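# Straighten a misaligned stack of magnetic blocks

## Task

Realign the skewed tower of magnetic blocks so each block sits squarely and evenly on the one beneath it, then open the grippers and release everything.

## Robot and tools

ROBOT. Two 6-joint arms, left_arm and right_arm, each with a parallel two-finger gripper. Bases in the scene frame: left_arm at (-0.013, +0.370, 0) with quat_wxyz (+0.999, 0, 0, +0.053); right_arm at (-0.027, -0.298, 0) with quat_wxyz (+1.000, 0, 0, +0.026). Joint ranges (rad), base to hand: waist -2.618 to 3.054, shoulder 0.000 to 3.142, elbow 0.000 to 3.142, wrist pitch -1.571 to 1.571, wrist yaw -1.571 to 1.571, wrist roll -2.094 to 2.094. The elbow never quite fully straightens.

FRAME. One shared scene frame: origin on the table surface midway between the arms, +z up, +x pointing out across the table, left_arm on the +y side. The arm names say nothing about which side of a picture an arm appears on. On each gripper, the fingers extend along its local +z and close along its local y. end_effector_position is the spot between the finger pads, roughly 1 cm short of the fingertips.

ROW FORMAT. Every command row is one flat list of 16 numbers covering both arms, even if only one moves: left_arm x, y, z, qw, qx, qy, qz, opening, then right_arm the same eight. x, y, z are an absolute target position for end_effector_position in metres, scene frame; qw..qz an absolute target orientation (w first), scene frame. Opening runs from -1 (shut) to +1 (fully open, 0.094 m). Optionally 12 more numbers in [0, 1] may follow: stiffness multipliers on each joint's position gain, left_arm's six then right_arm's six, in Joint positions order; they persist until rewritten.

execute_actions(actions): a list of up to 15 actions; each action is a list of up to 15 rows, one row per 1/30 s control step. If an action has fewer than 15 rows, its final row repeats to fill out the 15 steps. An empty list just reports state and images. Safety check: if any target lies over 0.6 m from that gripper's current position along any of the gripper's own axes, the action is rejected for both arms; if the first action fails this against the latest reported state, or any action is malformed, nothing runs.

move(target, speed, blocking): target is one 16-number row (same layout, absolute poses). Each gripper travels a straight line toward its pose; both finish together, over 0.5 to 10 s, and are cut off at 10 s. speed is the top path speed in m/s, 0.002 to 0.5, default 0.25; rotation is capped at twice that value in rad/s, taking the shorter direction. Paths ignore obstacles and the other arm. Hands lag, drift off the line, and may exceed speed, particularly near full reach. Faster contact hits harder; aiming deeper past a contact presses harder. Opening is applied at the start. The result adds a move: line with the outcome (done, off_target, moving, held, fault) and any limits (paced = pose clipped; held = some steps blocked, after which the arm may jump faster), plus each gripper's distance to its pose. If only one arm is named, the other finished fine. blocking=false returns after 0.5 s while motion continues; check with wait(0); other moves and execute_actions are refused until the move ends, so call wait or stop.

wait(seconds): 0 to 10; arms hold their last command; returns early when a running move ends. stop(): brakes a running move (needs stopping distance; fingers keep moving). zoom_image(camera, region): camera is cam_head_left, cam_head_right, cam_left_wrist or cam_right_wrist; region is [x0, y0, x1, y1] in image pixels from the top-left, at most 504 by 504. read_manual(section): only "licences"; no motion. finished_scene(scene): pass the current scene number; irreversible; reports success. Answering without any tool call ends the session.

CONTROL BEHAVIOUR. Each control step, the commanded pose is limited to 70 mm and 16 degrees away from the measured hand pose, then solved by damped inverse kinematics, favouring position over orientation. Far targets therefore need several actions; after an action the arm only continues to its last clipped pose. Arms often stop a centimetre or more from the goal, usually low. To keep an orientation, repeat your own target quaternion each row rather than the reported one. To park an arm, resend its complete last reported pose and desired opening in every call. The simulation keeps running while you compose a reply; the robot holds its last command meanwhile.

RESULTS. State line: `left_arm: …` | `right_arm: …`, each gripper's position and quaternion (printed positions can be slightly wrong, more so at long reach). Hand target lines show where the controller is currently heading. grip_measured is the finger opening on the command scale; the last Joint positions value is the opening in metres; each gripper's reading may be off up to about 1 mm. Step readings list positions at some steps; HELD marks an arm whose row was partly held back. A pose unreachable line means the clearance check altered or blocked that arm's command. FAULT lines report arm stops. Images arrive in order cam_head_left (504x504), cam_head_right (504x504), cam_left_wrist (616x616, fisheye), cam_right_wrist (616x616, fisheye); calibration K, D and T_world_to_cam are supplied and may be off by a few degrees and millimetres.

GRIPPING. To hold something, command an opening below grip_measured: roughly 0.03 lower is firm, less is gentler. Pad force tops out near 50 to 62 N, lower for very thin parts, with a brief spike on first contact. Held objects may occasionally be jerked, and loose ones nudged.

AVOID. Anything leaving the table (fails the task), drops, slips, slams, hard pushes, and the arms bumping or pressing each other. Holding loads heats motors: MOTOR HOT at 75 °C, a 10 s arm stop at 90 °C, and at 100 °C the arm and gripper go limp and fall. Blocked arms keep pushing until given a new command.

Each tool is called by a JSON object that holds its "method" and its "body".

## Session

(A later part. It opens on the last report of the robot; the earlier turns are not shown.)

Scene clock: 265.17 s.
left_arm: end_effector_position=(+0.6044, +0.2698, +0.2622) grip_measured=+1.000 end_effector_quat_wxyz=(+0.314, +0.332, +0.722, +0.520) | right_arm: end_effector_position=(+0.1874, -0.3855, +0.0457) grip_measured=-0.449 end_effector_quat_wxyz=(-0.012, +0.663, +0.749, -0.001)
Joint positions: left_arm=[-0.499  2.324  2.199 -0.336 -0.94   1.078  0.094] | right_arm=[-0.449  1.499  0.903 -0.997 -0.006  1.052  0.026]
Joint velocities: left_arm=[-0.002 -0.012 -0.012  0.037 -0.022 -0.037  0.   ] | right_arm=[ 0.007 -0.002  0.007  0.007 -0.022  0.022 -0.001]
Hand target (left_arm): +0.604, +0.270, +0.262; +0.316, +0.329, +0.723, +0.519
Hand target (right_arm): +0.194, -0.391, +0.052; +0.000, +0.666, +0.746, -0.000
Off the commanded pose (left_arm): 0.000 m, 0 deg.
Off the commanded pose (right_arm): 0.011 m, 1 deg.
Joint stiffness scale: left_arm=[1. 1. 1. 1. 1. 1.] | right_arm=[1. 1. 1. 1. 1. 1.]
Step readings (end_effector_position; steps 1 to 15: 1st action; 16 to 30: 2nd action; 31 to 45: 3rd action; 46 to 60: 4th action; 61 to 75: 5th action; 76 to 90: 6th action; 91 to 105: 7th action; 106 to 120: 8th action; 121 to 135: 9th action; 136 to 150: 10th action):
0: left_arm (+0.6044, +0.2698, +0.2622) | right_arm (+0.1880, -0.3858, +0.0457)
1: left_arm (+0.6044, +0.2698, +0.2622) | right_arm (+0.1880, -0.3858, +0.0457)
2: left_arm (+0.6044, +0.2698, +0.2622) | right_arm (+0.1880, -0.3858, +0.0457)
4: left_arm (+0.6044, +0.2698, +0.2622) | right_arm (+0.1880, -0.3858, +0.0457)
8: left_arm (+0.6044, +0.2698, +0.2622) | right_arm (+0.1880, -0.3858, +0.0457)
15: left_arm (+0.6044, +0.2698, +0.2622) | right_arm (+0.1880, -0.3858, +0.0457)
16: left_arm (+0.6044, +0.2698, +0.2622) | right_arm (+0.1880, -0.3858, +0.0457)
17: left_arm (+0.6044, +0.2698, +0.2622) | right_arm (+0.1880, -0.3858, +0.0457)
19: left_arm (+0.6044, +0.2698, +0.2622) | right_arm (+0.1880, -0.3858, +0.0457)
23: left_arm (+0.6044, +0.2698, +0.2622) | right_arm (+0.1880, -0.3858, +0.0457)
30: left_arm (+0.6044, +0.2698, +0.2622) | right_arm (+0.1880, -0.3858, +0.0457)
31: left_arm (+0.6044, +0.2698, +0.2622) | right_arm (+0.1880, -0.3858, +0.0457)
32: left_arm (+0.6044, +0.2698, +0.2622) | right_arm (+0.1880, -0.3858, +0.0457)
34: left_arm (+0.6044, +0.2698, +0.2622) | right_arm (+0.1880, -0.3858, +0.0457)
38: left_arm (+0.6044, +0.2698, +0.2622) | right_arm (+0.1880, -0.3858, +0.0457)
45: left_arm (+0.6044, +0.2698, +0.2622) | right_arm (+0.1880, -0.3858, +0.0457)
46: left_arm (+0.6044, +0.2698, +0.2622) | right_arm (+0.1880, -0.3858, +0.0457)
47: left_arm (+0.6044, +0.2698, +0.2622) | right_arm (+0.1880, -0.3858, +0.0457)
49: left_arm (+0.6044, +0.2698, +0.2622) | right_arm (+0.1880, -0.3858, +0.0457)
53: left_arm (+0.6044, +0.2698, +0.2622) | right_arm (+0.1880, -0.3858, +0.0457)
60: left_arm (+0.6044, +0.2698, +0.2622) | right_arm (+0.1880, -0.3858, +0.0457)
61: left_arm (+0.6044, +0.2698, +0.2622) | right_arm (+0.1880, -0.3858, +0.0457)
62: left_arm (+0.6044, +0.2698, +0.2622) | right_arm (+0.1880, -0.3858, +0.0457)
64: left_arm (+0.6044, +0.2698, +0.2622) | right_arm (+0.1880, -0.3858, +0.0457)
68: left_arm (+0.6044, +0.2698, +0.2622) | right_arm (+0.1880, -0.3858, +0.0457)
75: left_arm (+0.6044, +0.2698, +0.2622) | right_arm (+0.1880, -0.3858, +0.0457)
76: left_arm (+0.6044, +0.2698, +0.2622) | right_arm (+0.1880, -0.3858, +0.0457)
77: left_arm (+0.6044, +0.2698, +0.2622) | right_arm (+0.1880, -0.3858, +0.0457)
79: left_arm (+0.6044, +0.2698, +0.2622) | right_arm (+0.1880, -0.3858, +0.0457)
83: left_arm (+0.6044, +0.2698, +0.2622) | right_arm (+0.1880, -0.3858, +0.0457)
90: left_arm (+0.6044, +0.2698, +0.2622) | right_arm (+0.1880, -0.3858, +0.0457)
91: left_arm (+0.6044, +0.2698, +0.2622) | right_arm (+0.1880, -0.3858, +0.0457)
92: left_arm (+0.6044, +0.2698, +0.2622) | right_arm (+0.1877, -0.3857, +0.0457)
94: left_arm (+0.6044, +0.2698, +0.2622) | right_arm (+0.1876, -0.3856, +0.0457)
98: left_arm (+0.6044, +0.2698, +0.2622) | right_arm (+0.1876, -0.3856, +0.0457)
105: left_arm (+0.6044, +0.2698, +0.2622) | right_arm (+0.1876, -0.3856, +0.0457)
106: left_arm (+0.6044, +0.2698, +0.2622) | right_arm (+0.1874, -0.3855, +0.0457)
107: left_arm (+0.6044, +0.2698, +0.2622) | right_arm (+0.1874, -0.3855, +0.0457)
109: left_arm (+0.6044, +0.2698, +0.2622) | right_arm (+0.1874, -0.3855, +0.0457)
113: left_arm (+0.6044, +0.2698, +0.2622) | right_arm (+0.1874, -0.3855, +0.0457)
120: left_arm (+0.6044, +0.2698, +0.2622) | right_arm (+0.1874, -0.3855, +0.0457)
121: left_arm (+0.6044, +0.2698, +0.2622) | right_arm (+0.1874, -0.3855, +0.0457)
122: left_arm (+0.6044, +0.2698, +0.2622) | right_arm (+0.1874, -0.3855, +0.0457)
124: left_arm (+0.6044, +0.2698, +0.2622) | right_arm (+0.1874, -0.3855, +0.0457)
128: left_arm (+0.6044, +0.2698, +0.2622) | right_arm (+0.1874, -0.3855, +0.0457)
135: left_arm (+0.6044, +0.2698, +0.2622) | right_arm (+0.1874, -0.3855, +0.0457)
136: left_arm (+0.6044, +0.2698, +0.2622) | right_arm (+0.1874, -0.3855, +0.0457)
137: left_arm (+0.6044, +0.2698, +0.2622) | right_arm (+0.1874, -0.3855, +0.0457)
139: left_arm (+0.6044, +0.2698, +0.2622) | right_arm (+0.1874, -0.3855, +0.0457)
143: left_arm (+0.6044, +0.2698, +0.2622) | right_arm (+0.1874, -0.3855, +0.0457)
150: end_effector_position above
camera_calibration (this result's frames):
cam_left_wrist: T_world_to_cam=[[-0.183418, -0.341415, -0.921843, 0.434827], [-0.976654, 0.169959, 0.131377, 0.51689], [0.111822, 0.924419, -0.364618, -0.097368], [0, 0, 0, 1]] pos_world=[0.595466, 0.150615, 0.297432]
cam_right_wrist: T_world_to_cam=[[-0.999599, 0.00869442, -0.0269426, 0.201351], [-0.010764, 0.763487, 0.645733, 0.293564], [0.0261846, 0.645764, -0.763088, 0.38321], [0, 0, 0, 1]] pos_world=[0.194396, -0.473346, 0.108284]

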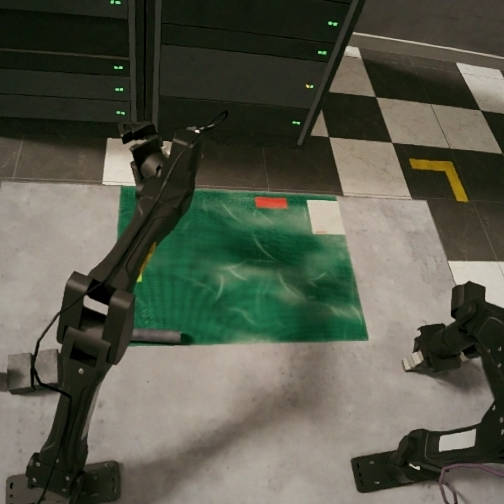

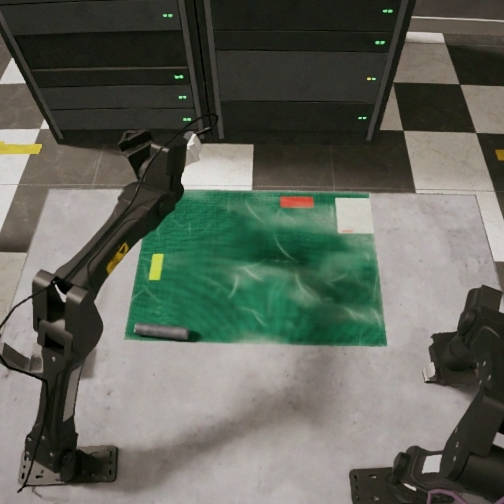

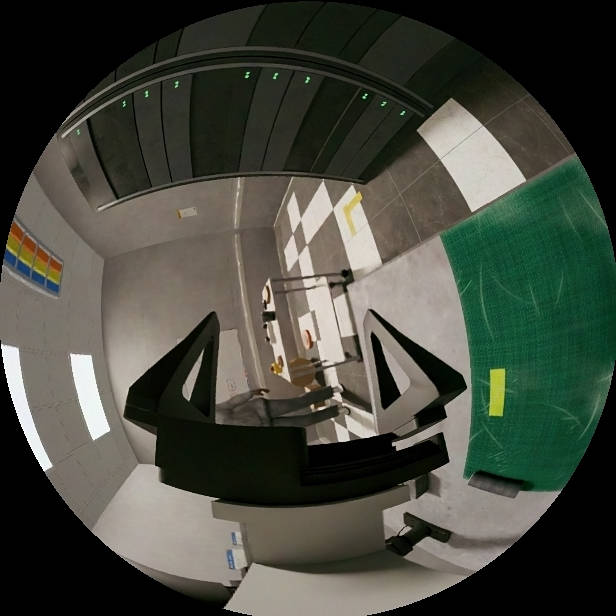

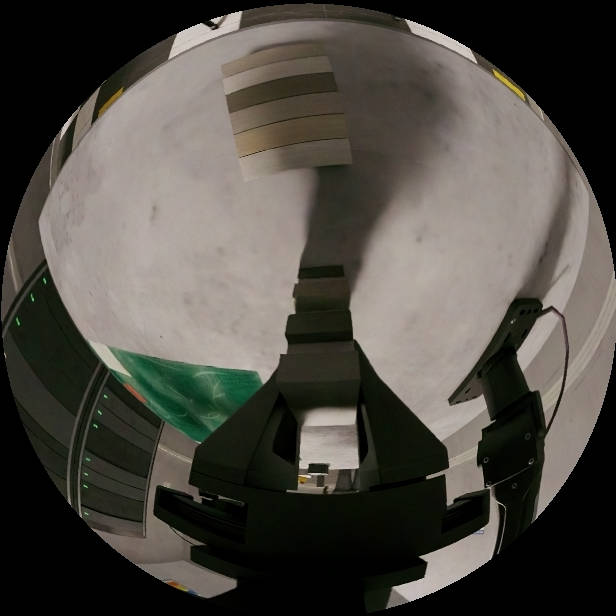

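​The high squeeze's late step readings put x at 0.1874 and the low squeeze's at 0.1875; the final state readings were 0.1874 and 0.1884, so the upper and lower blocks look centred to within about a millimetre. All four squeezes, over two gripper angles, stopped at −0.444 to −0.449. That makes it more likely this is simply how this gripper reads the block width.

Next I'll release, lift clear and turn the gripper for the y‑squeeze, keeping the same +6.5° rotation.

{"method": "execute_actions", "body": {"actions": [[[0.6044,0.2698,0.2622,0.316,0.329,0.723,0.519,1.0,0.194,-0.3915,0.052,0,0.6659,0.7461,0,0.0]],[[0.6044,0.2698,0.2622,0.316,0.329,0.723,0.519,1.0,0.194,-0.3915,0.052,0,0.6659,0.7461,0,0.4]]]}}

{"method": "move", "body": {"target": [0.6044,0.2698,0.2622,0.316,0.329,0.723,0.519,1.0, 0.192,-0.390,0.135,0,0.6659,0.7461,0,0.4], "speed": 0.05}}

{"method": "move", "body": {"target": [0.6044,0.2698,0.2622,0.316,0.329,0.723,0.519,1.0, 0.186,-0.389,0.135,0,-0.0567,0.9984,0,0.4], "speed": 0.25}}

Scene clock: 271.37 s.
left_arm: end_effector_position=(+0.6044, +0.2698, +0.2622) grip_measured=+1.000 end_effector_quat_wxyz=(+0.314, +0.332, +0.722, +0.520) | right_arm: end_effector_position=(+0.1874, -0.3855, +0.0457) grip_measured=+0.398 end_effector_quat_wxyz=(-0.012, +0.663, +0.749, -0.001)
Joint positions: left_arm=[-0.499  2.324  2.199 -0.336 -0.94   1.078  0.094] | right_arm=[-0.449  1.499  0.903 -0.997 -0.006  1.052  0.066]
Joint velocities: left_arm=[-0.017 -0.002 -0.017 -0.022 -0.022 -0.007  0.   ] | right_arm=[ 0.002 -0.012 -0.017 -0.037  0.037 -0.007  0.   ]
Hand target (left_arm): +0.604, +0.270, +0.262; +0.316, +0.329, +0.723, +0.519
Hand target (right_arm): +0.194, -0.391, +0.052; +0.000, +0.666, +0.746, -0.000
Off the commanded pose (left_arm): 0.000 m, 0 deg.
Off the commanded pose (right_arm): 0.011 m, 1 deg.
Joint stiffness scale: left_arm=[1. 1. 1. 1. 1. 1.] | right_arm=[1. 1. 1. 1. 1. 1.]
Step readings (end_effector_position; steps 1 to 15: 1st action; 16 to 30: 2nd action):
0: left_arm (+0.6044, +0.2698, +0.2622) | right_arm (+0.1874, -0.3855, +0.0457)
1: left_arm (+0.6044, +0.2698, +0.2622) | right_arm (+0.1874, -0.3855, +0.0457)
2: left_arm (+0.6044, +0.2698, +0.2622) | right_arm (+0.1874, -0.3855, +0.0457)
4: left_arm (+0.6044, +0.2698, +0.2622) | right_arm (+0.1874, -0.3855, +0.0457)
8: left_arm (+0.6044, +0.2698, +0.2622) | right_arm (+0.1874, -0.3855, +0.0457)
15: left_arm (+0.6044, +0.2698, +0.2622) | right_arm (+0.1874, -0.3855, +0.0457)
16: left_arm (+0.6044, +0.2698, +0.2622) | right_arm (+0.1874, -0.3855, +0.0457)
17: left_arm (+0.6044, +0.2698, +0.2622) | right_arm (+0.1874, -0.3855, +0.0457)
19: left_arm (+0.6044, +0.2698, +0.2622) | right_arm (+0.1874, -0.3855, +0.0457)
23: left_arm (+0.6044, +0.2698, +0.2622) | right_arm (+0.1874, -0.3855, +0.0457)
30: end_effector_position above
camera_calibration (this result's frames):
cam_left_wrist: T_world_to_cam=[[-0.183418, -0.341415, -0.921843, 0.434827], [-0.976654, 0.169959, 0.131377, 0.51689], [0.111822, 0.924419, -0.364618, -0.097368], [0, 0, 0, 1]] pos_world=[0.595466, 0.150615, 0.297432]
cam_right_wrist: T_world_to_cam=[[-0.999599, 0.00869442, -0.0269426, 0.201351], [-0.010764, 0.763487, 0.645733, 0.293564], [0.0261846, 0.645764, -0.763088, 0.38321], [0, 0, 0, 1]] pos_world=[0.194396, -0.473346, 0.108284]

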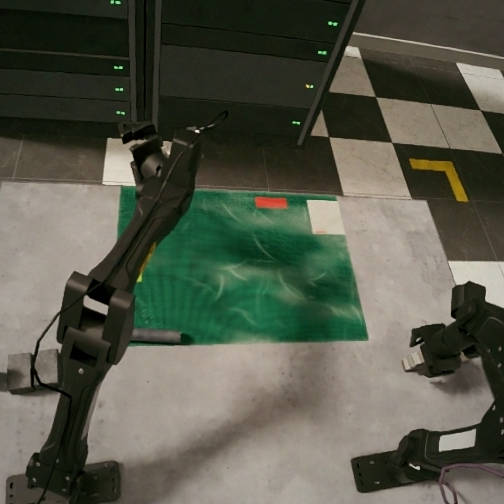

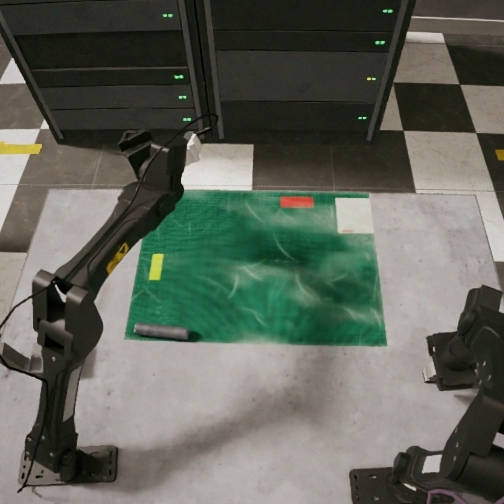

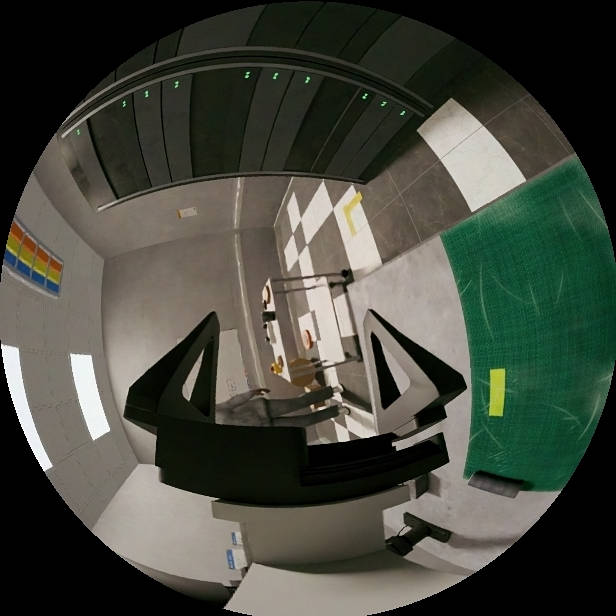

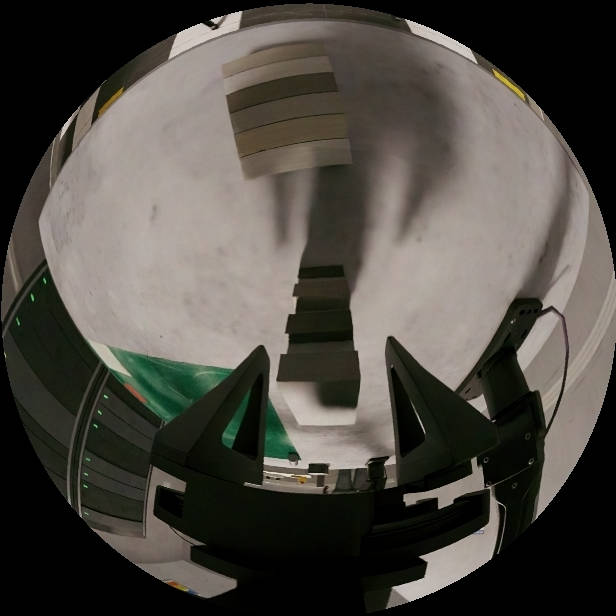

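Scene clock: 273.63 s.
left_arm: end_effector_position=(+0.6044, +0.2698, +0.2622) grip_measured=+1.000 end_effector_quat_wxyz=(+0.313, +0.332, +0.722, +0.520) | right_arm: end_effector_position=(+0.1904, -0.3866, +0.1218) grip_measured=+0.398 end_effector_quat_wxyz=(-0.022, +0.663, +0.749, -0.004)
Joint positions: left_arm=[-0.499  2.324  2.199 -0.336 -0.94   1.078  0.094] | right_arm=[-0.449  1.472  1.187 -1.33  -0.007  1.052  0.066]
Joint velocities: left_arm=[-0.007 -0.002 -0.022  0.022 -0.022  0.051  0.   ] | right_arm=[ 0.002 -0.007  0.002 -0.022 -0.007  0.051 -0.001]
Hand target (left_arm): +0.604, +0.270, +0.262; +0.316, +0.329, +0.723, +0.519
Hand target (right_arm): +0.193, -0.390, +0.134; -0.000, +0.666, +0.746, -0.000
Off the commanded pose (left_arm): 0.000 m, 1 deg.
Off the commanded pose (right_arm): 0.014 m, 3 deg.
Joint stiffness scale: left_arm=[1. 1. 1. 1. 1. 1.] | right_arm=[1. 1. 1. 1. 1. 1.]
move: off_target (right_arm)
camera_calibration (this result's frames):
cam_left_wrist: T_world_to_cam=[[-0.183643, -0.341116, -0.921909, 0.434899], [-0.97661, 0.170017, 0.131631, 0.516781], [0.111839, 0.924518, -0.364359, -0.097473], [0, 0, 0, 1]] pos_world=[0.595461, 0.150605, 0.297398]
cam_right_wrist: T_world_to_cam=[[-0.999932, 0.00889323, -0.00760599, 0.204234], [0.00177021, 0.757438, 0.652904, 0.239645], [0.0115675, 0.652846, -0.757402, 0.44673], [0, 0, 0, 1]] pos_world=[0.198629, -0.474979, 0.183443]

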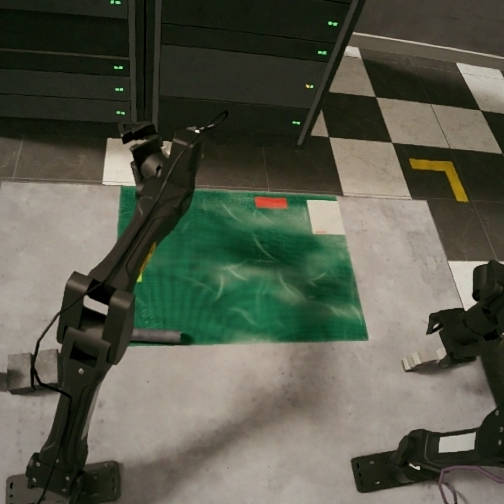

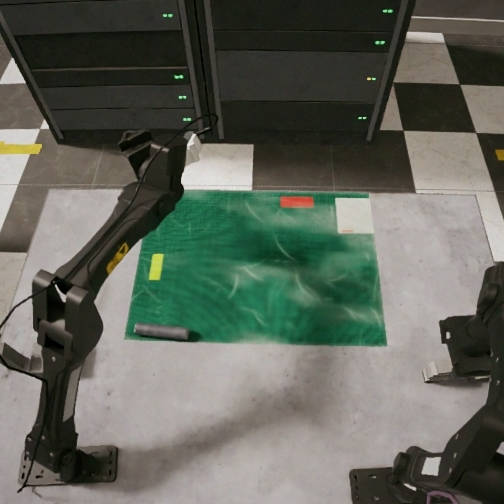

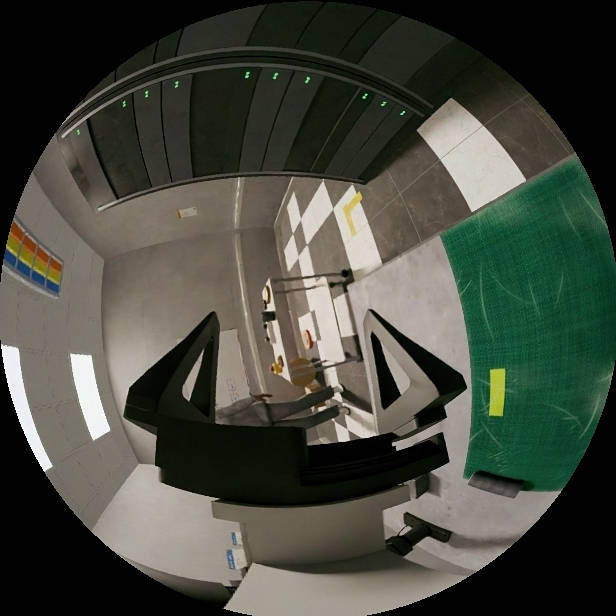

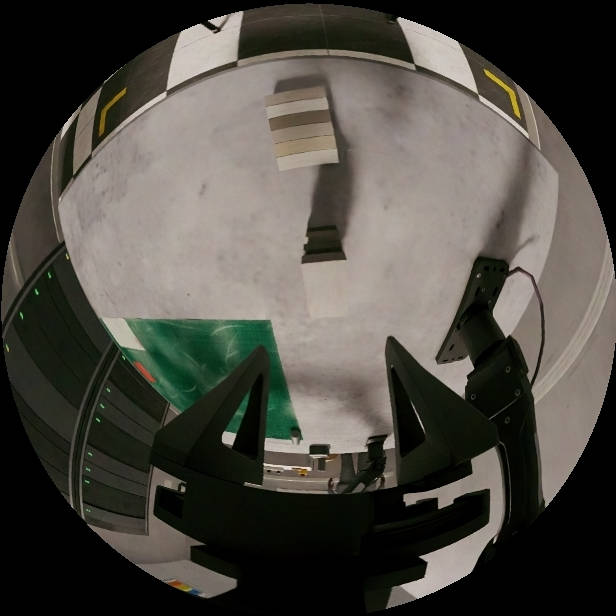

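Scene clock: 277.33 s.
left_arm: end_effector_position=(+0.6044, +0.2698, +0.2622) grip_measured=+1.000 end_effector_quat_wxyz=(+0.313, +0.333, +0.722, +0.520) | right_arm: end_effector_position=(+0.1867, -0.3864, +0.1274) grip_measured=+0.398 end_effector_quat_wxyz=(-0.014, -0.057, +0.998, +0.007)
Joint positions: left_arm=[-0.499  2.324  2.199 -0.336 -0.94   1.079  0.094] | right_arm=[-0.449  1.447  1.187 -1.343 -0.    -0.512  0.066]
Joint velocities: left_arm=[ 0.002  0.012  0.002  0.007 -0.095 -0.022  0.   ] | right_arm=[ 0.007 -0.012  0.002 -0.007 -0.037 -0.007 -0.   ]
Hand target (left_arm): +0.604, +0.270, +0.262; +0.316, +0.329, +0.723, +0.519
Hand target (right_arm): +0.186, -0.389, +0.135; -0.000, -0.056, +0.998, -0.000
Off the commanded pose (left_arm): 0.000 m, 1 deg.
Off the commanded pose (right_arm): 0.008 m, 2 deg.
Joint stiffness scale: left_arm=[1. 1. 1. 1. 1. 1.] | right_arm=[1. 1. 1. 1. 1. 1.]
move: done
camera_calibration (this result's frames):
cam_left_wrist: T_world_to_cam=[[-0.184092, -0.340517, -0.92204, 0.435044], [-0.976522, 0.170132, 0.132139, 0.516563], [0.111873, 0.924718, -0.363843, -0.097683], [0, 0, 0, 1]] pos_world=[0.595452, 0.150585, 0.297329]
cam_right_wrist: T_world_to_cam=[[-0.0167312, -0.998211, -0.0573998, -0.365791], [-0.753967, -0.0251093, 0.656433, 0.0741711], [-0.6567, 0.0542605, -0.752198, 0.343707], [0, 0, 0, 1]] pos_world=[0.275514, -0.381924, 0.188851]

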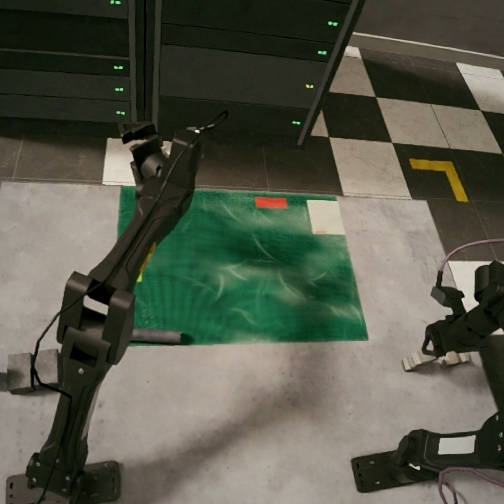

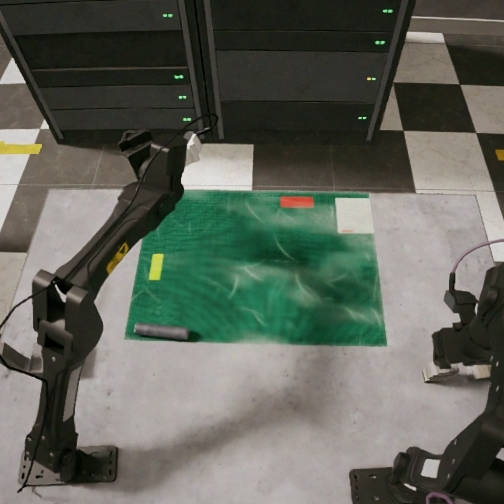

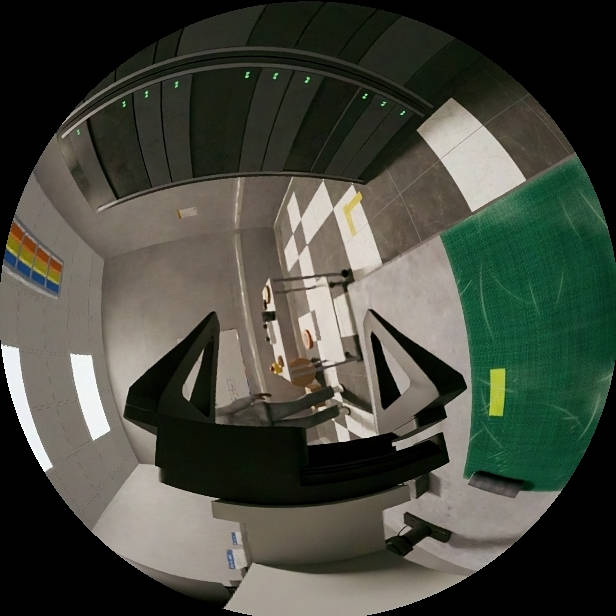

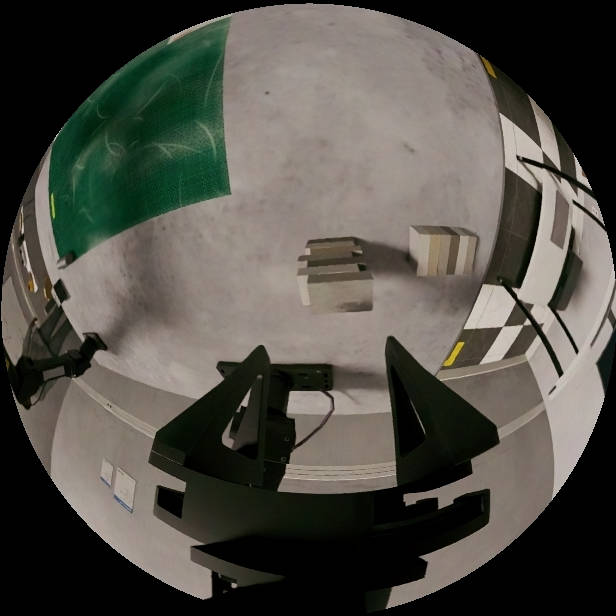

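{"method": "zoom_image", "body": {"camera": "cam_right_wrist", "region": [285, 225, 385, 325]}}

Region (285, 225, 385, 325) of cam_right_wrist's 616x616 image, scaled by 5.040, with more detail than that image has.

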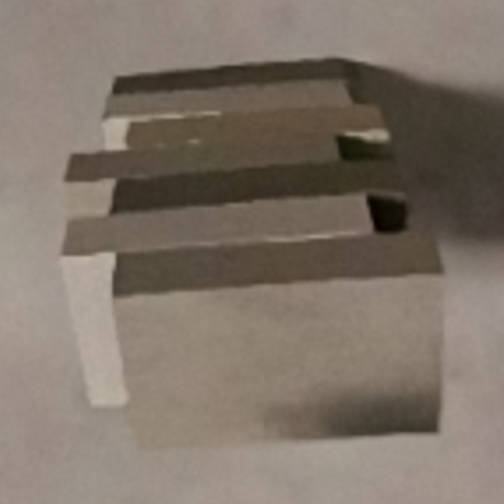

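The long edges of all the layers now look parallel, so the twist is gone. The ends are still staggered in y, and the y‑squeeze is meant to fix that. Descending to the high position.

{"method": "move", "body": {"target": [0.6044,0.2698,0.2622,0.316,0.329,0.723,0.519,1.0, 0.186,-0.389,0.038,0,-0.0567,0.9984,0,0.4], "speed": 0.04}}

Scene clock: 284.33 s.
left_arm: end_effector_position=(+0.6044, +0.2698, +0.2622) grip_measured=+1.000 end_effector_quat_wxyz=(+0.313, +0.333, +0.722, +0.520) | right_arm: end_effector_position=(+0.1823, -0.3878, +0.0400) grip_measured=+0.398 end_effector_quat_wxyz=(-0.007, -0.059, +0.998, -0.006)
Joint positions: left_arm=[-0.499  2.324  2.199 -0.336 -0.94   1.08   0.094] | right_arm=[-0.449  1.478  0.86  -0.961  0.017 -0.515  0.066]
Joint velocities: left_arm=[-0.007 -0.022  0.002 -0.022  0.007 -0.007  0.   ] | right_arm=[ 0.007  0.002 -0.007  0.007  0.022 -0.007 -0.002]
Hand target (left_arm): +0.604, +0.270, +0.262; +0.316, +0.329, +0.723, +0.519
Hand target (right_arm): +0.184, -0.388, +0.038; -0.000, -0.057, +0.998, -0.000
Off the commanded pose (left_arm): 0.000 m, 1 deg.
Off the commanded pose (right_arm): 0.004 m, 1 deg.
Joint stiffness scale: left_arm=[1. 1. 1. 1. 1. 1.] | right_arm=[1. 1. 1. 1. 1. 1.]
move: done
camera_calibration (this result's frames):
cam_left_wrist: T_world_to_cam=[[-0.184317, -0.340218, -0.922106, 0.435117], [-0.976477, 0.17019, 0.132393, 0.516455], [0.111891, 0.924817, -0.363584, -0.0977881], [0, 0, 0, 1]] pos_world=[0.595447, 0.150575, 0.297295]
cam_right_wrist: T_world_to_cam=[[-0.0118967, -0.999381, -0.0331063, -0.374568], [-0.763862, -0.0122825, 0.645262, 0.135379], [-0.64527, 0.0329652, -0.763243, 0.265229], [0, 0, 0, 1]] pos_world=[0.270099, -0.381417, 0.102679]

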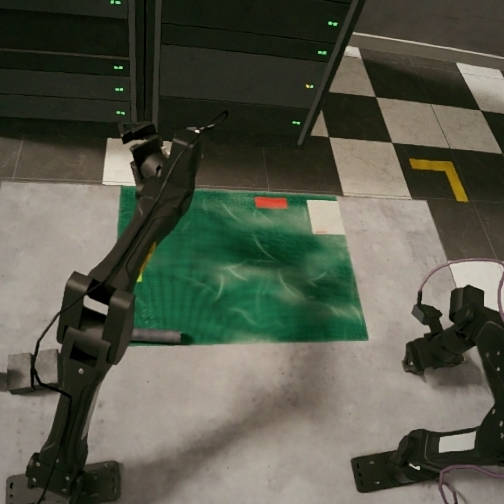

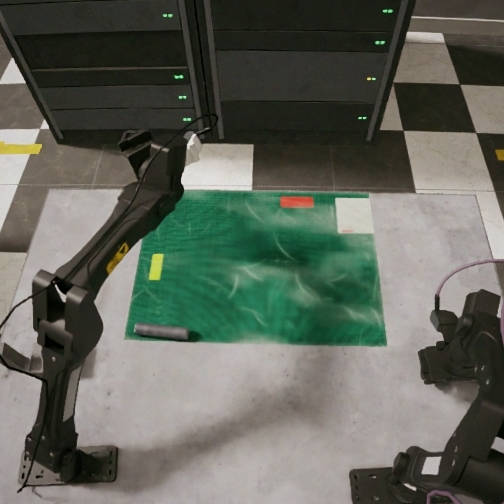

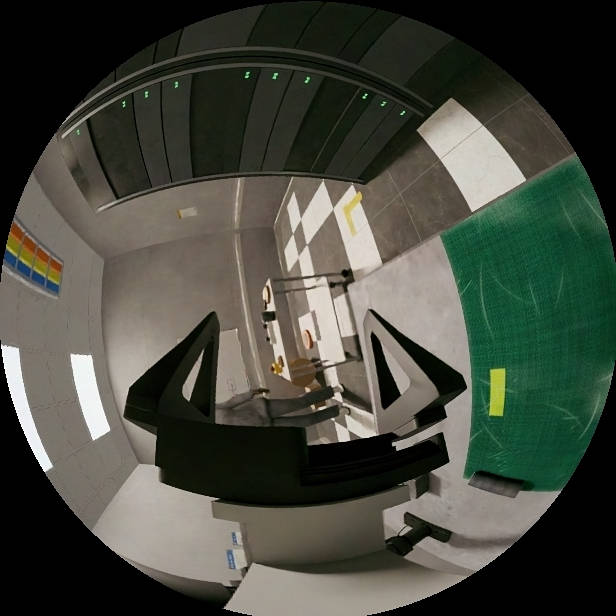

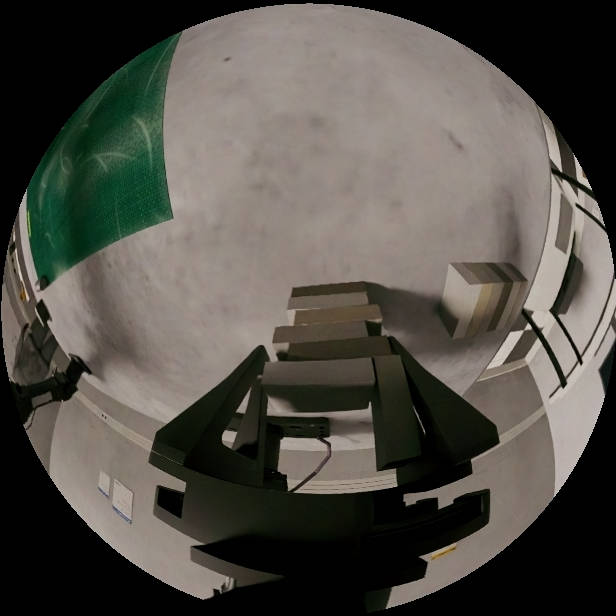

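The stack is inside the open fingers. Now the high y‑squeeze, closing slowly. In scene 1 the 42 mm block length read about −0.10.

{"method": "execute_actions", "body": {"actions": [[[0.6044,0.2698,0.2622,0.316,0.329,0.723,0.519,1.0,0.186,-0.389,0.038,0,-0.0567,0.9984,0,0.3]],[[0.6044,0.2698,0.2622,0.316,0.329,0.723,0.519,1.0,0.186,-0.389,0.038,0,-0.0567,0.9984,0,0.22]],[[0.6044,0.2698,0.2622,0.316,0.329,0.723,0.519,1.0,0.186,-0.389,0.038,0,-0.0567,0.9984,0,0.15]],[[0.6044,0.2698,0.2622,0.316,0.329,0.723,0.519,1.0,0.186,-0.389,0.038,0,-0.0567,0.9984,0,0.08]],[[0.6044,0.2698,0.2622,0.316,0.329,0.723,0.519,1.0,0.186,-0.389,0.038,0,-0.0567,0.9984,0,0.02]],[[0.6044,0.2698,0.2622,0.316,0.329,0.723,0.519,1.0,0.186,-0.389,0.038,0,-0.0567,0.9984,0,-0.04]],[[0.6044,0.2698,0.2622,0.316,0.329,0.723,0.519,1.0,0.186,-0.389,0.038,0,-0.0567,0.9984,0,-0.09]],[[0.6044,0.2698,0.2622,0.316,0.329,0.723,0.519,1.0,0.186,-0.389,0.038,0,-0.0567,0.9984,0,-0.13]],[[0.6044,0.2698,0.2622,0.316,0.329,0.723,0.519,1.0,0.186,-0.389,0.038,0,-0.0567,0.9984,0,-0.13]]]}}

Scene clock: 294.50 s.
left_arm: end_effector_position=(+0.6044, +0.2698, +0.2622) grip_measured=+1.000 end_effector_quat_wxyz=(+0.313, +0.333, +0.722, +0.520) | right_arm: end_effector_position=(+0.1838, -0.3884, +0.0398) grip_measured=+0.117 end_effector_quat_wxyz=(-0.005, -0.059, +0.998, -0.007)
Joint positions: left_arm=[-0.499  2.324  2.199 -0.336 -0.94   1.08   0.094] | right_arm=[-0.45   1.48   0.86  -0.954  0.016 -0.516  0.052]
Joint velocities: left_arm=[-0.012  0.002  0.002  0.037  0.007 -0.037  0.   ] | right_arm=[-0.007 -0.012  0.022 -0.051 -0.022 -0.022 -0.001]
Hand target (left_arm): +0.604, +0.270, +0.262; +0.316, +0.329, +0.723, +0.519
Hand target (right_arm): +0.186, -0.389, +0.038; +0.000, -0.057, +0.998, -0.000
Off the commanded pose (left_arm): 0.000 m, 1 deg.
Off the commanded pose (right_arm): 0.003 m, 1 deg.
Joint stiffness scale: left_arm=[1. 1. 1. 1. 1. 1.] | right_arm=[1. 1. 1. 1. 1. 1.]
Step readings (end_effector_position; steps 1 to 15: 1st action; 16 to 30: 2nd action; 31 to 45: 3rd action; 46 to 60: 4th action; 61 to 75: 5th action; 76 to 90: 6th action; 91 to 105: 7th action; 106 to 120: 8th action; 121 to 135: 9th action):
0: left_arm (+0.6044, +0.2698, +0.2622) | right_arm (+0.1827, -0.3878, +0.0400)
1: left_arm (+0.6044, +0.2698, +0.2622) | right_arm (+0.1828, -0.3878, +0.0400)
2: left_arm (+0.6044, +0.2698, +0.2622) | right_arm (+0.1830, -0.3879, +0.0400)
4: left_arm (+0.6044, +0.2698, +0.2622) | right_arm (+0.1831, -0.3880, +0.0400)
8: left_arm (+0.6044, +0.2698, +0.2622) | right_arm (+0.1831, -0.3880, +0.0400)
15: left_arm (+0.6044, +0.2698, +0.2622) | right_arm (+0.1831, -0.3880, +0.0400)
16: left_arm (+0.6044, +0.2698, +0.2622) | right_arm (+0.1833, -0.3880, +0.0400)
17: left_arm (+0.6044, +0.2698, +0.2622) | right_arm (+0.1835, -0.3881, +0.0400)
19: left_arm (+0.6044, +0.2698, +0.2622) | right_arm (+0.1836, -0.3882, +0.0400)
23: left_arm (+0.6044, +0.2698, +0.2622) | right_arm (+0.1836, -0.3882, +0.0400)
30: left_arm (+0.6044, +0.2698, +0.2622) | right_arm (+0.1836, -0.3882, +0.0400)
31: left_arm (+0.6044, +0.2698, +0.2622) | right_arm (+0.1836, -0.3883, +0.0400)
32: left_arm (+0.6044, +0.2698, +0.2622) | right_arm (+0.1838, -0.3885, +0.0400)
34: left_arm (+0.6044, +0.2698, +0.2622) | right_arm (+0.1838, -0.3885, +0.0400)
38: left_arm (+0.6044, +0.2698, +0.2622) | right_arm (+0.1838, -0.3885, +0.0400)
45: left_arm (+0.6044, +0.2698, +0.2622) | right_arm (+0.1838, -0.3885, +0.0400)
46: left_arm (+0.6044, +0.2698, +0.2622) | right_arm (+0.1838, -0.3884, +0.0399)
47: left_arm (+0.6044, +0.2698, +0.2622) | right_arm (+0.1838, -0.3884, +0.0398)
49: left_arm (+0.6044, +0.2698, +0.2622) | right_arm (+0.1838, -0.3884, +0.0398)
53: left_arm (+0.6044, +0.2698, +0.2622) | right_arm (+0.1838, -0.3884, +0.0398)
60: left_arm (+0.6044, +0.2698, +0.2622) | right_arm (+0.1838, -0.3884, +0.0398)
61: left_arm (+0.6044, +0.2698, +0.2622) | right_arm (+0.1838, -0.3884, +0.0398)
62: left_arm (+0.6044, +0.2698, +0.2622) | right_arm (+0.1838, -0.3884, +0.0398)
64: left_arm (+0.6044, +0.2698, +0.2622) | right_arm (+0.1838, -0.3884, +0.0398)
68: left_arm (+0.6044, +0.2698, +0.2622) | right_arm (+0.1838, -0.3884, +0.0398)
75: left_arm (+0.6044, +0.2698, +0.2622) | right_arm (+0.1838, -0.3884, +0.0398)
76: left_arm (+0.6044, +0.2698, +0.2622) | right_arm (+0.1838, -0.3884, +0.0398)
77: left_arm (+0.6044, +0.2698, +0.2622) | right_arm (+0.1838, -0.3884, +0.0398)
79: left_arm (+0.6044, +0.2698, +0.2622) | right_arm (+0.1838, -0.3884, +0.0398)
83: left_arm (+0.6044, +0.2698, +0.2622) | right_arm (+0.1838, -0.3884, +0.0398)
90: left_arm (+0.6044, +0.2698, +0.2622) | right_arm (+0.1838, -0.3884, +0.0398)
91: left_arm (+0.6044, +0.2698, +0.2622) | right_arm (+0.1838, -0.3884, +0.0398)
92: left_arm (+0.6044, +0.2698, +0.2622) | right_arm (+0.1838, -0.3884, +0.0398)
94: left_arm (+0.6044, +0.2698, +0.2622) | right_arm (+0.1838, -0.3884, +0.0398)
98: left_arm (+0.6044, +0.2698, +0.2622) | right_arm (+0.1838, -0.3884, +0.0398)
105: left_arm (+0.6044, +0.2698, +0.2622) | right_arm (+0.1838, -0.3884, +0.0398)
106: left_arm (+0.6044, +0.2698, +0.2622) | right_arm (+0.1838, -0.3884, +0.0398)
107: left_arm (+0.6044, +0.2698, +0.2622) | right_arm (+0.1838, -0.3884, +0.0398)
109: left_arm (+0.6044, +0.2698, +0.2622) | right_arm (+0.1838, -0.3884, +0.0398)
113: left_arm (+0.6044, +0.2698, +0.2622) | right_arm (+0.1838, -0.3884, +0.0398)
120: left_arm (+0.6044, +0.2698, +0.2622) | right_arm (+0.1838, -0.3884, +0.0398)
121: left_arm (+0.6044, +0.2698, +0.2622) | right_arm (+0.1838, -0.3884, +0.0398)
122: left_arm (+0.6044, +0.2698, +0.2622) | right_arm (+0.1838, -0.3884, +0.0398)
124: left_arm (+0.6044, +0.2698, +0.2622) | right_arm (+0.1838, -0.3884, +0.0398)
128: left_arm (+0.6044, +0.2698, +0.2622) | right_arm (+0.1838, -0.3884, +0.0398)
135: end_effector_position above
camera_calibration (this result's frames):
cam_left_wrist: T_world_to_cam=[[-0.184317, -0.340218, -0.922106, 0.435117], [-0.976477, 0.17019, 0.132393, 0.516455], [0.111891, 0.924817, -0.363584, -0.0977881], [0, 0, 0, 1]] pos_world=[0.595447, 0.150575, 0.297295]
cam_right_wrist: T_world_to_cam=[[-0.0117241, -0.999441, -0.0313137, -0.375327], [-0.767348, -0.011086, 0.641135, 0.137934], [-0.641124, 0.0315452, -0.766789, 0.264844], [0, 0, 0, 1]] pos_world=[0.271241, -0.381943, 0.102892]

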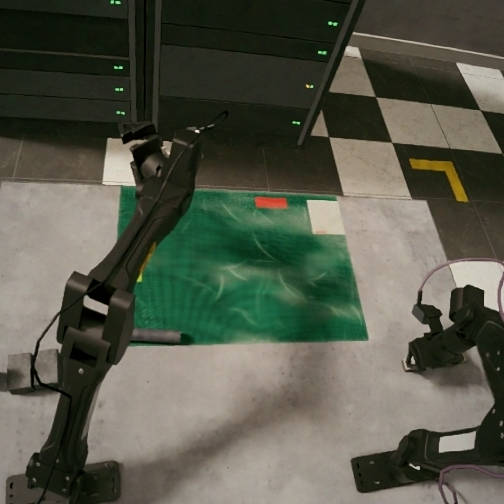

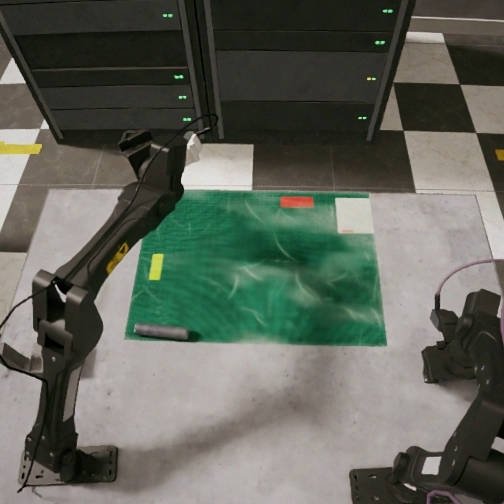

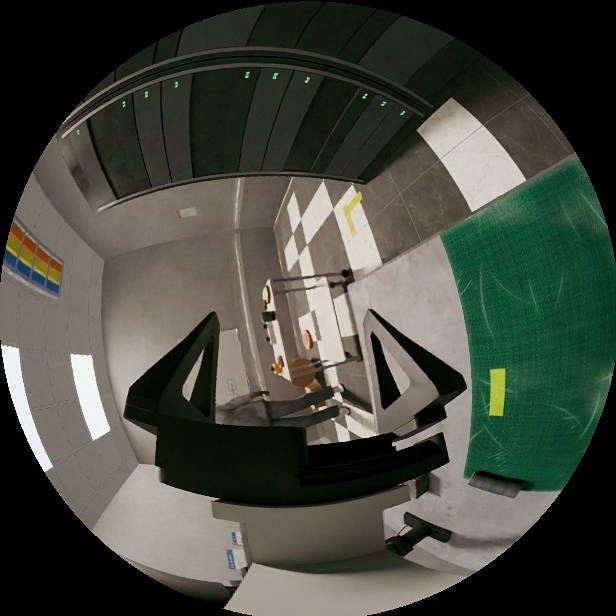

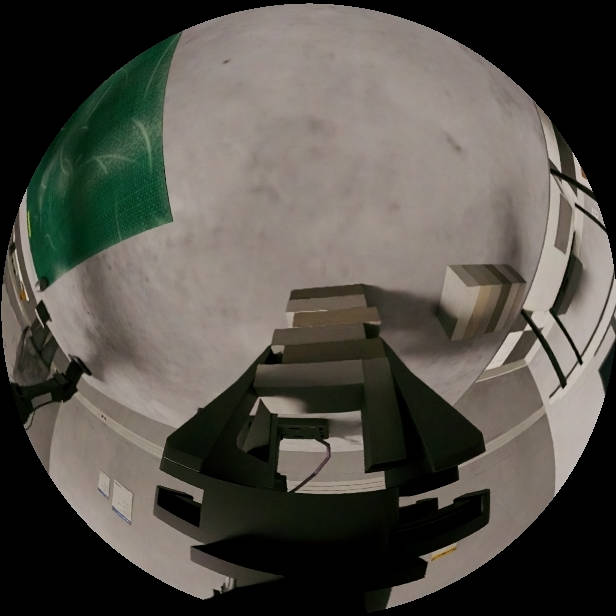

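The fingers stalled at +0.117 (about 52 mm), roughly 10 mm short of the block length, and have been pressing at full force since then. The y‑squeeze did not work, so I'm backing off the pressure before I look at what is blocking it.

{"method": "execute_actions", "body": {"actions": [[[0.6044,0.2698,0.2622,0.316,0.329,0.723,0.519,1.0,0.186,-0.389,0.038,0,-0.0567,0.9984,0,0.2]]]}}

{"method": "zoom_image", "body": {"camera": "cam_right_wrist", "region": [240, 270, 420, 420]}}

Scene clock: 300.70 s.
left_arm: end_effector_position=(+0.6044, +0.2698, +0.2622) grip_measured=+1.000 end_effector_quat_wxyz=(+0.313, +0.333, +0.722, +0.520) | right_arm: end_effector_position=(+0.1837, -0.3883, +0.0390) grip_measured=+0.198 end_effector_quat_wxyz=(-0.006, -0.059, +0.998, -0.006)
Joint positions: left_arm=[-0.499  2.324  2.199 -0.336 -0.94   1.08   0.094] | right_arm=[-0.45   1.483  0.86  -0.953  0.016 -0.516  0.056]
Joint velocities: left_arm=[-0.012  0.012 -0.002 -0.022 -0.007  0.037  0.   ] | right_arm=[-0.007 -0.002 -0.017  0.022 -0.037 -0.051  0.   ]
Hand target (left_arm): +0.604, +0.270, +0.262; +0.316, +0.329, +0.723, +0.519
Hand target (right_arm): +0.186, -0.389, +0.038; +0.000, -0.057, +0.998, -0.000
Off the commanded pose (left_arm): 0.000 m, 1 deg.
Off the commanded pose (right_arm): 0.003 m, 1 deg.
Joint stiffness scale: left_arm=[1. 1. 1. 1. 1. 1.] | right_arm=[1. 1. 1. 1. 1. 1.]
Step readings (end_effector_position):
0: left_arm (+0.6044, +0.2698, +0.2622) | right_arm (+0.1838, -0.3884, +0.0398)
1: left_arm (+0.6044, +0.2698, +0.2622) | right_arm (+0.1838, -0.3884, +0.0398)
2: left_arm (+0.6044, +0.2698, +0.2622) | right_arm (+0.1838, -0.3883, +0.0397)
4: left_arm (+0.6044, +0.2698, +0.2622) | right_arm (+0.1837, -0.3883, +0.0391)
8: left_arm (+0.6044, +0.2698, +0.2622) | right_arm (+0.1837, -0.3883, +0.0390)
15: end_effector_position above
camera_calibration (this result's frames):
cam_left_wrist: T_world_to_cam=[[-0.184317, -0.340218, -0.922106, 0.435117], [-0.976477, 0.17019, 0.132393, 0.516455], [0.111891, 0.924817, -0.363584, -0.0977881], [0, 0, 0, 1]] pos_world=[0.595447, 0.150575, 0.297295]
cam_right_wrist: T_world_to_cam=[[-0.01143, -0.999396, -0.0328185, -0.375198], [-0.765628, -0.012364, 0.643165, 0.137401], [-0.643182, 0.0324781, -0.765024, 0.26487], [0, 0, 0, 1]] pos_world=[0.271269, -0.381875, 0.101948]

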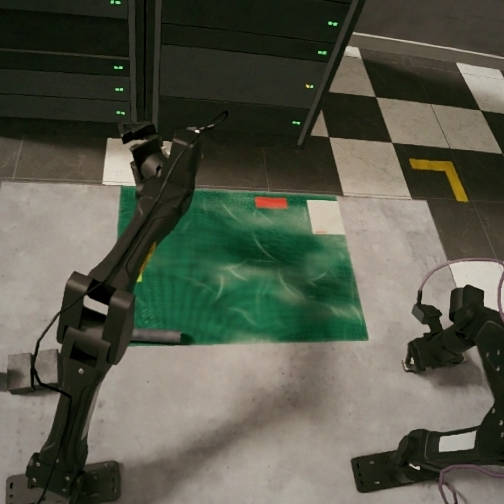

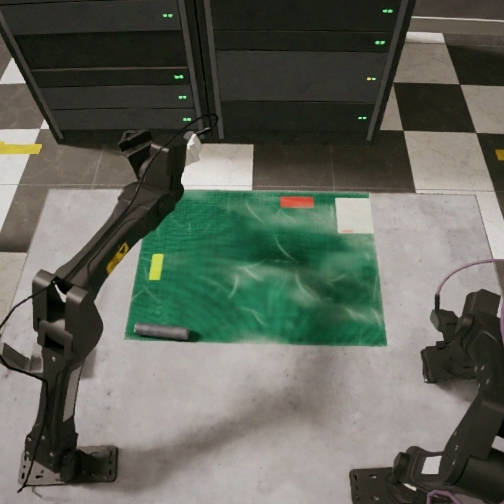

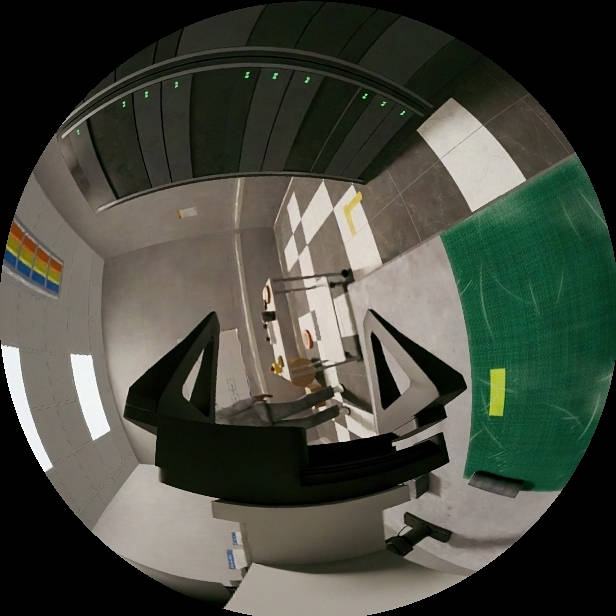

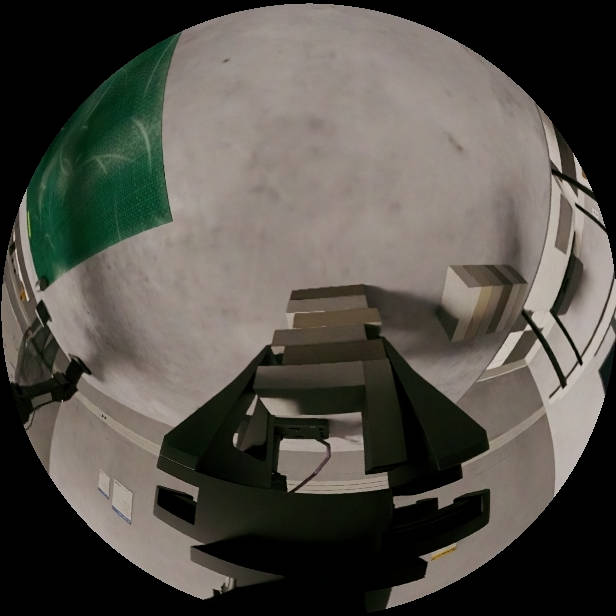

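Region (240, 270, 420, 420) of cam_right_wrist's 616x616 image, scaled by 2.800, with more detail than that image has.

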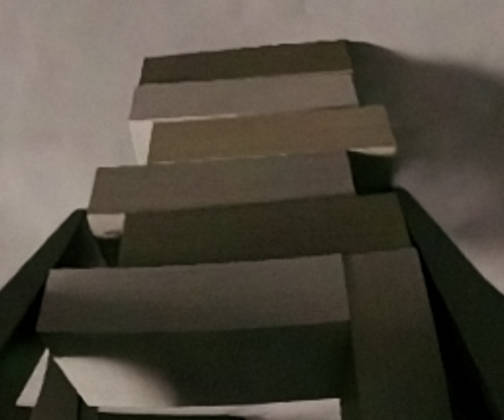

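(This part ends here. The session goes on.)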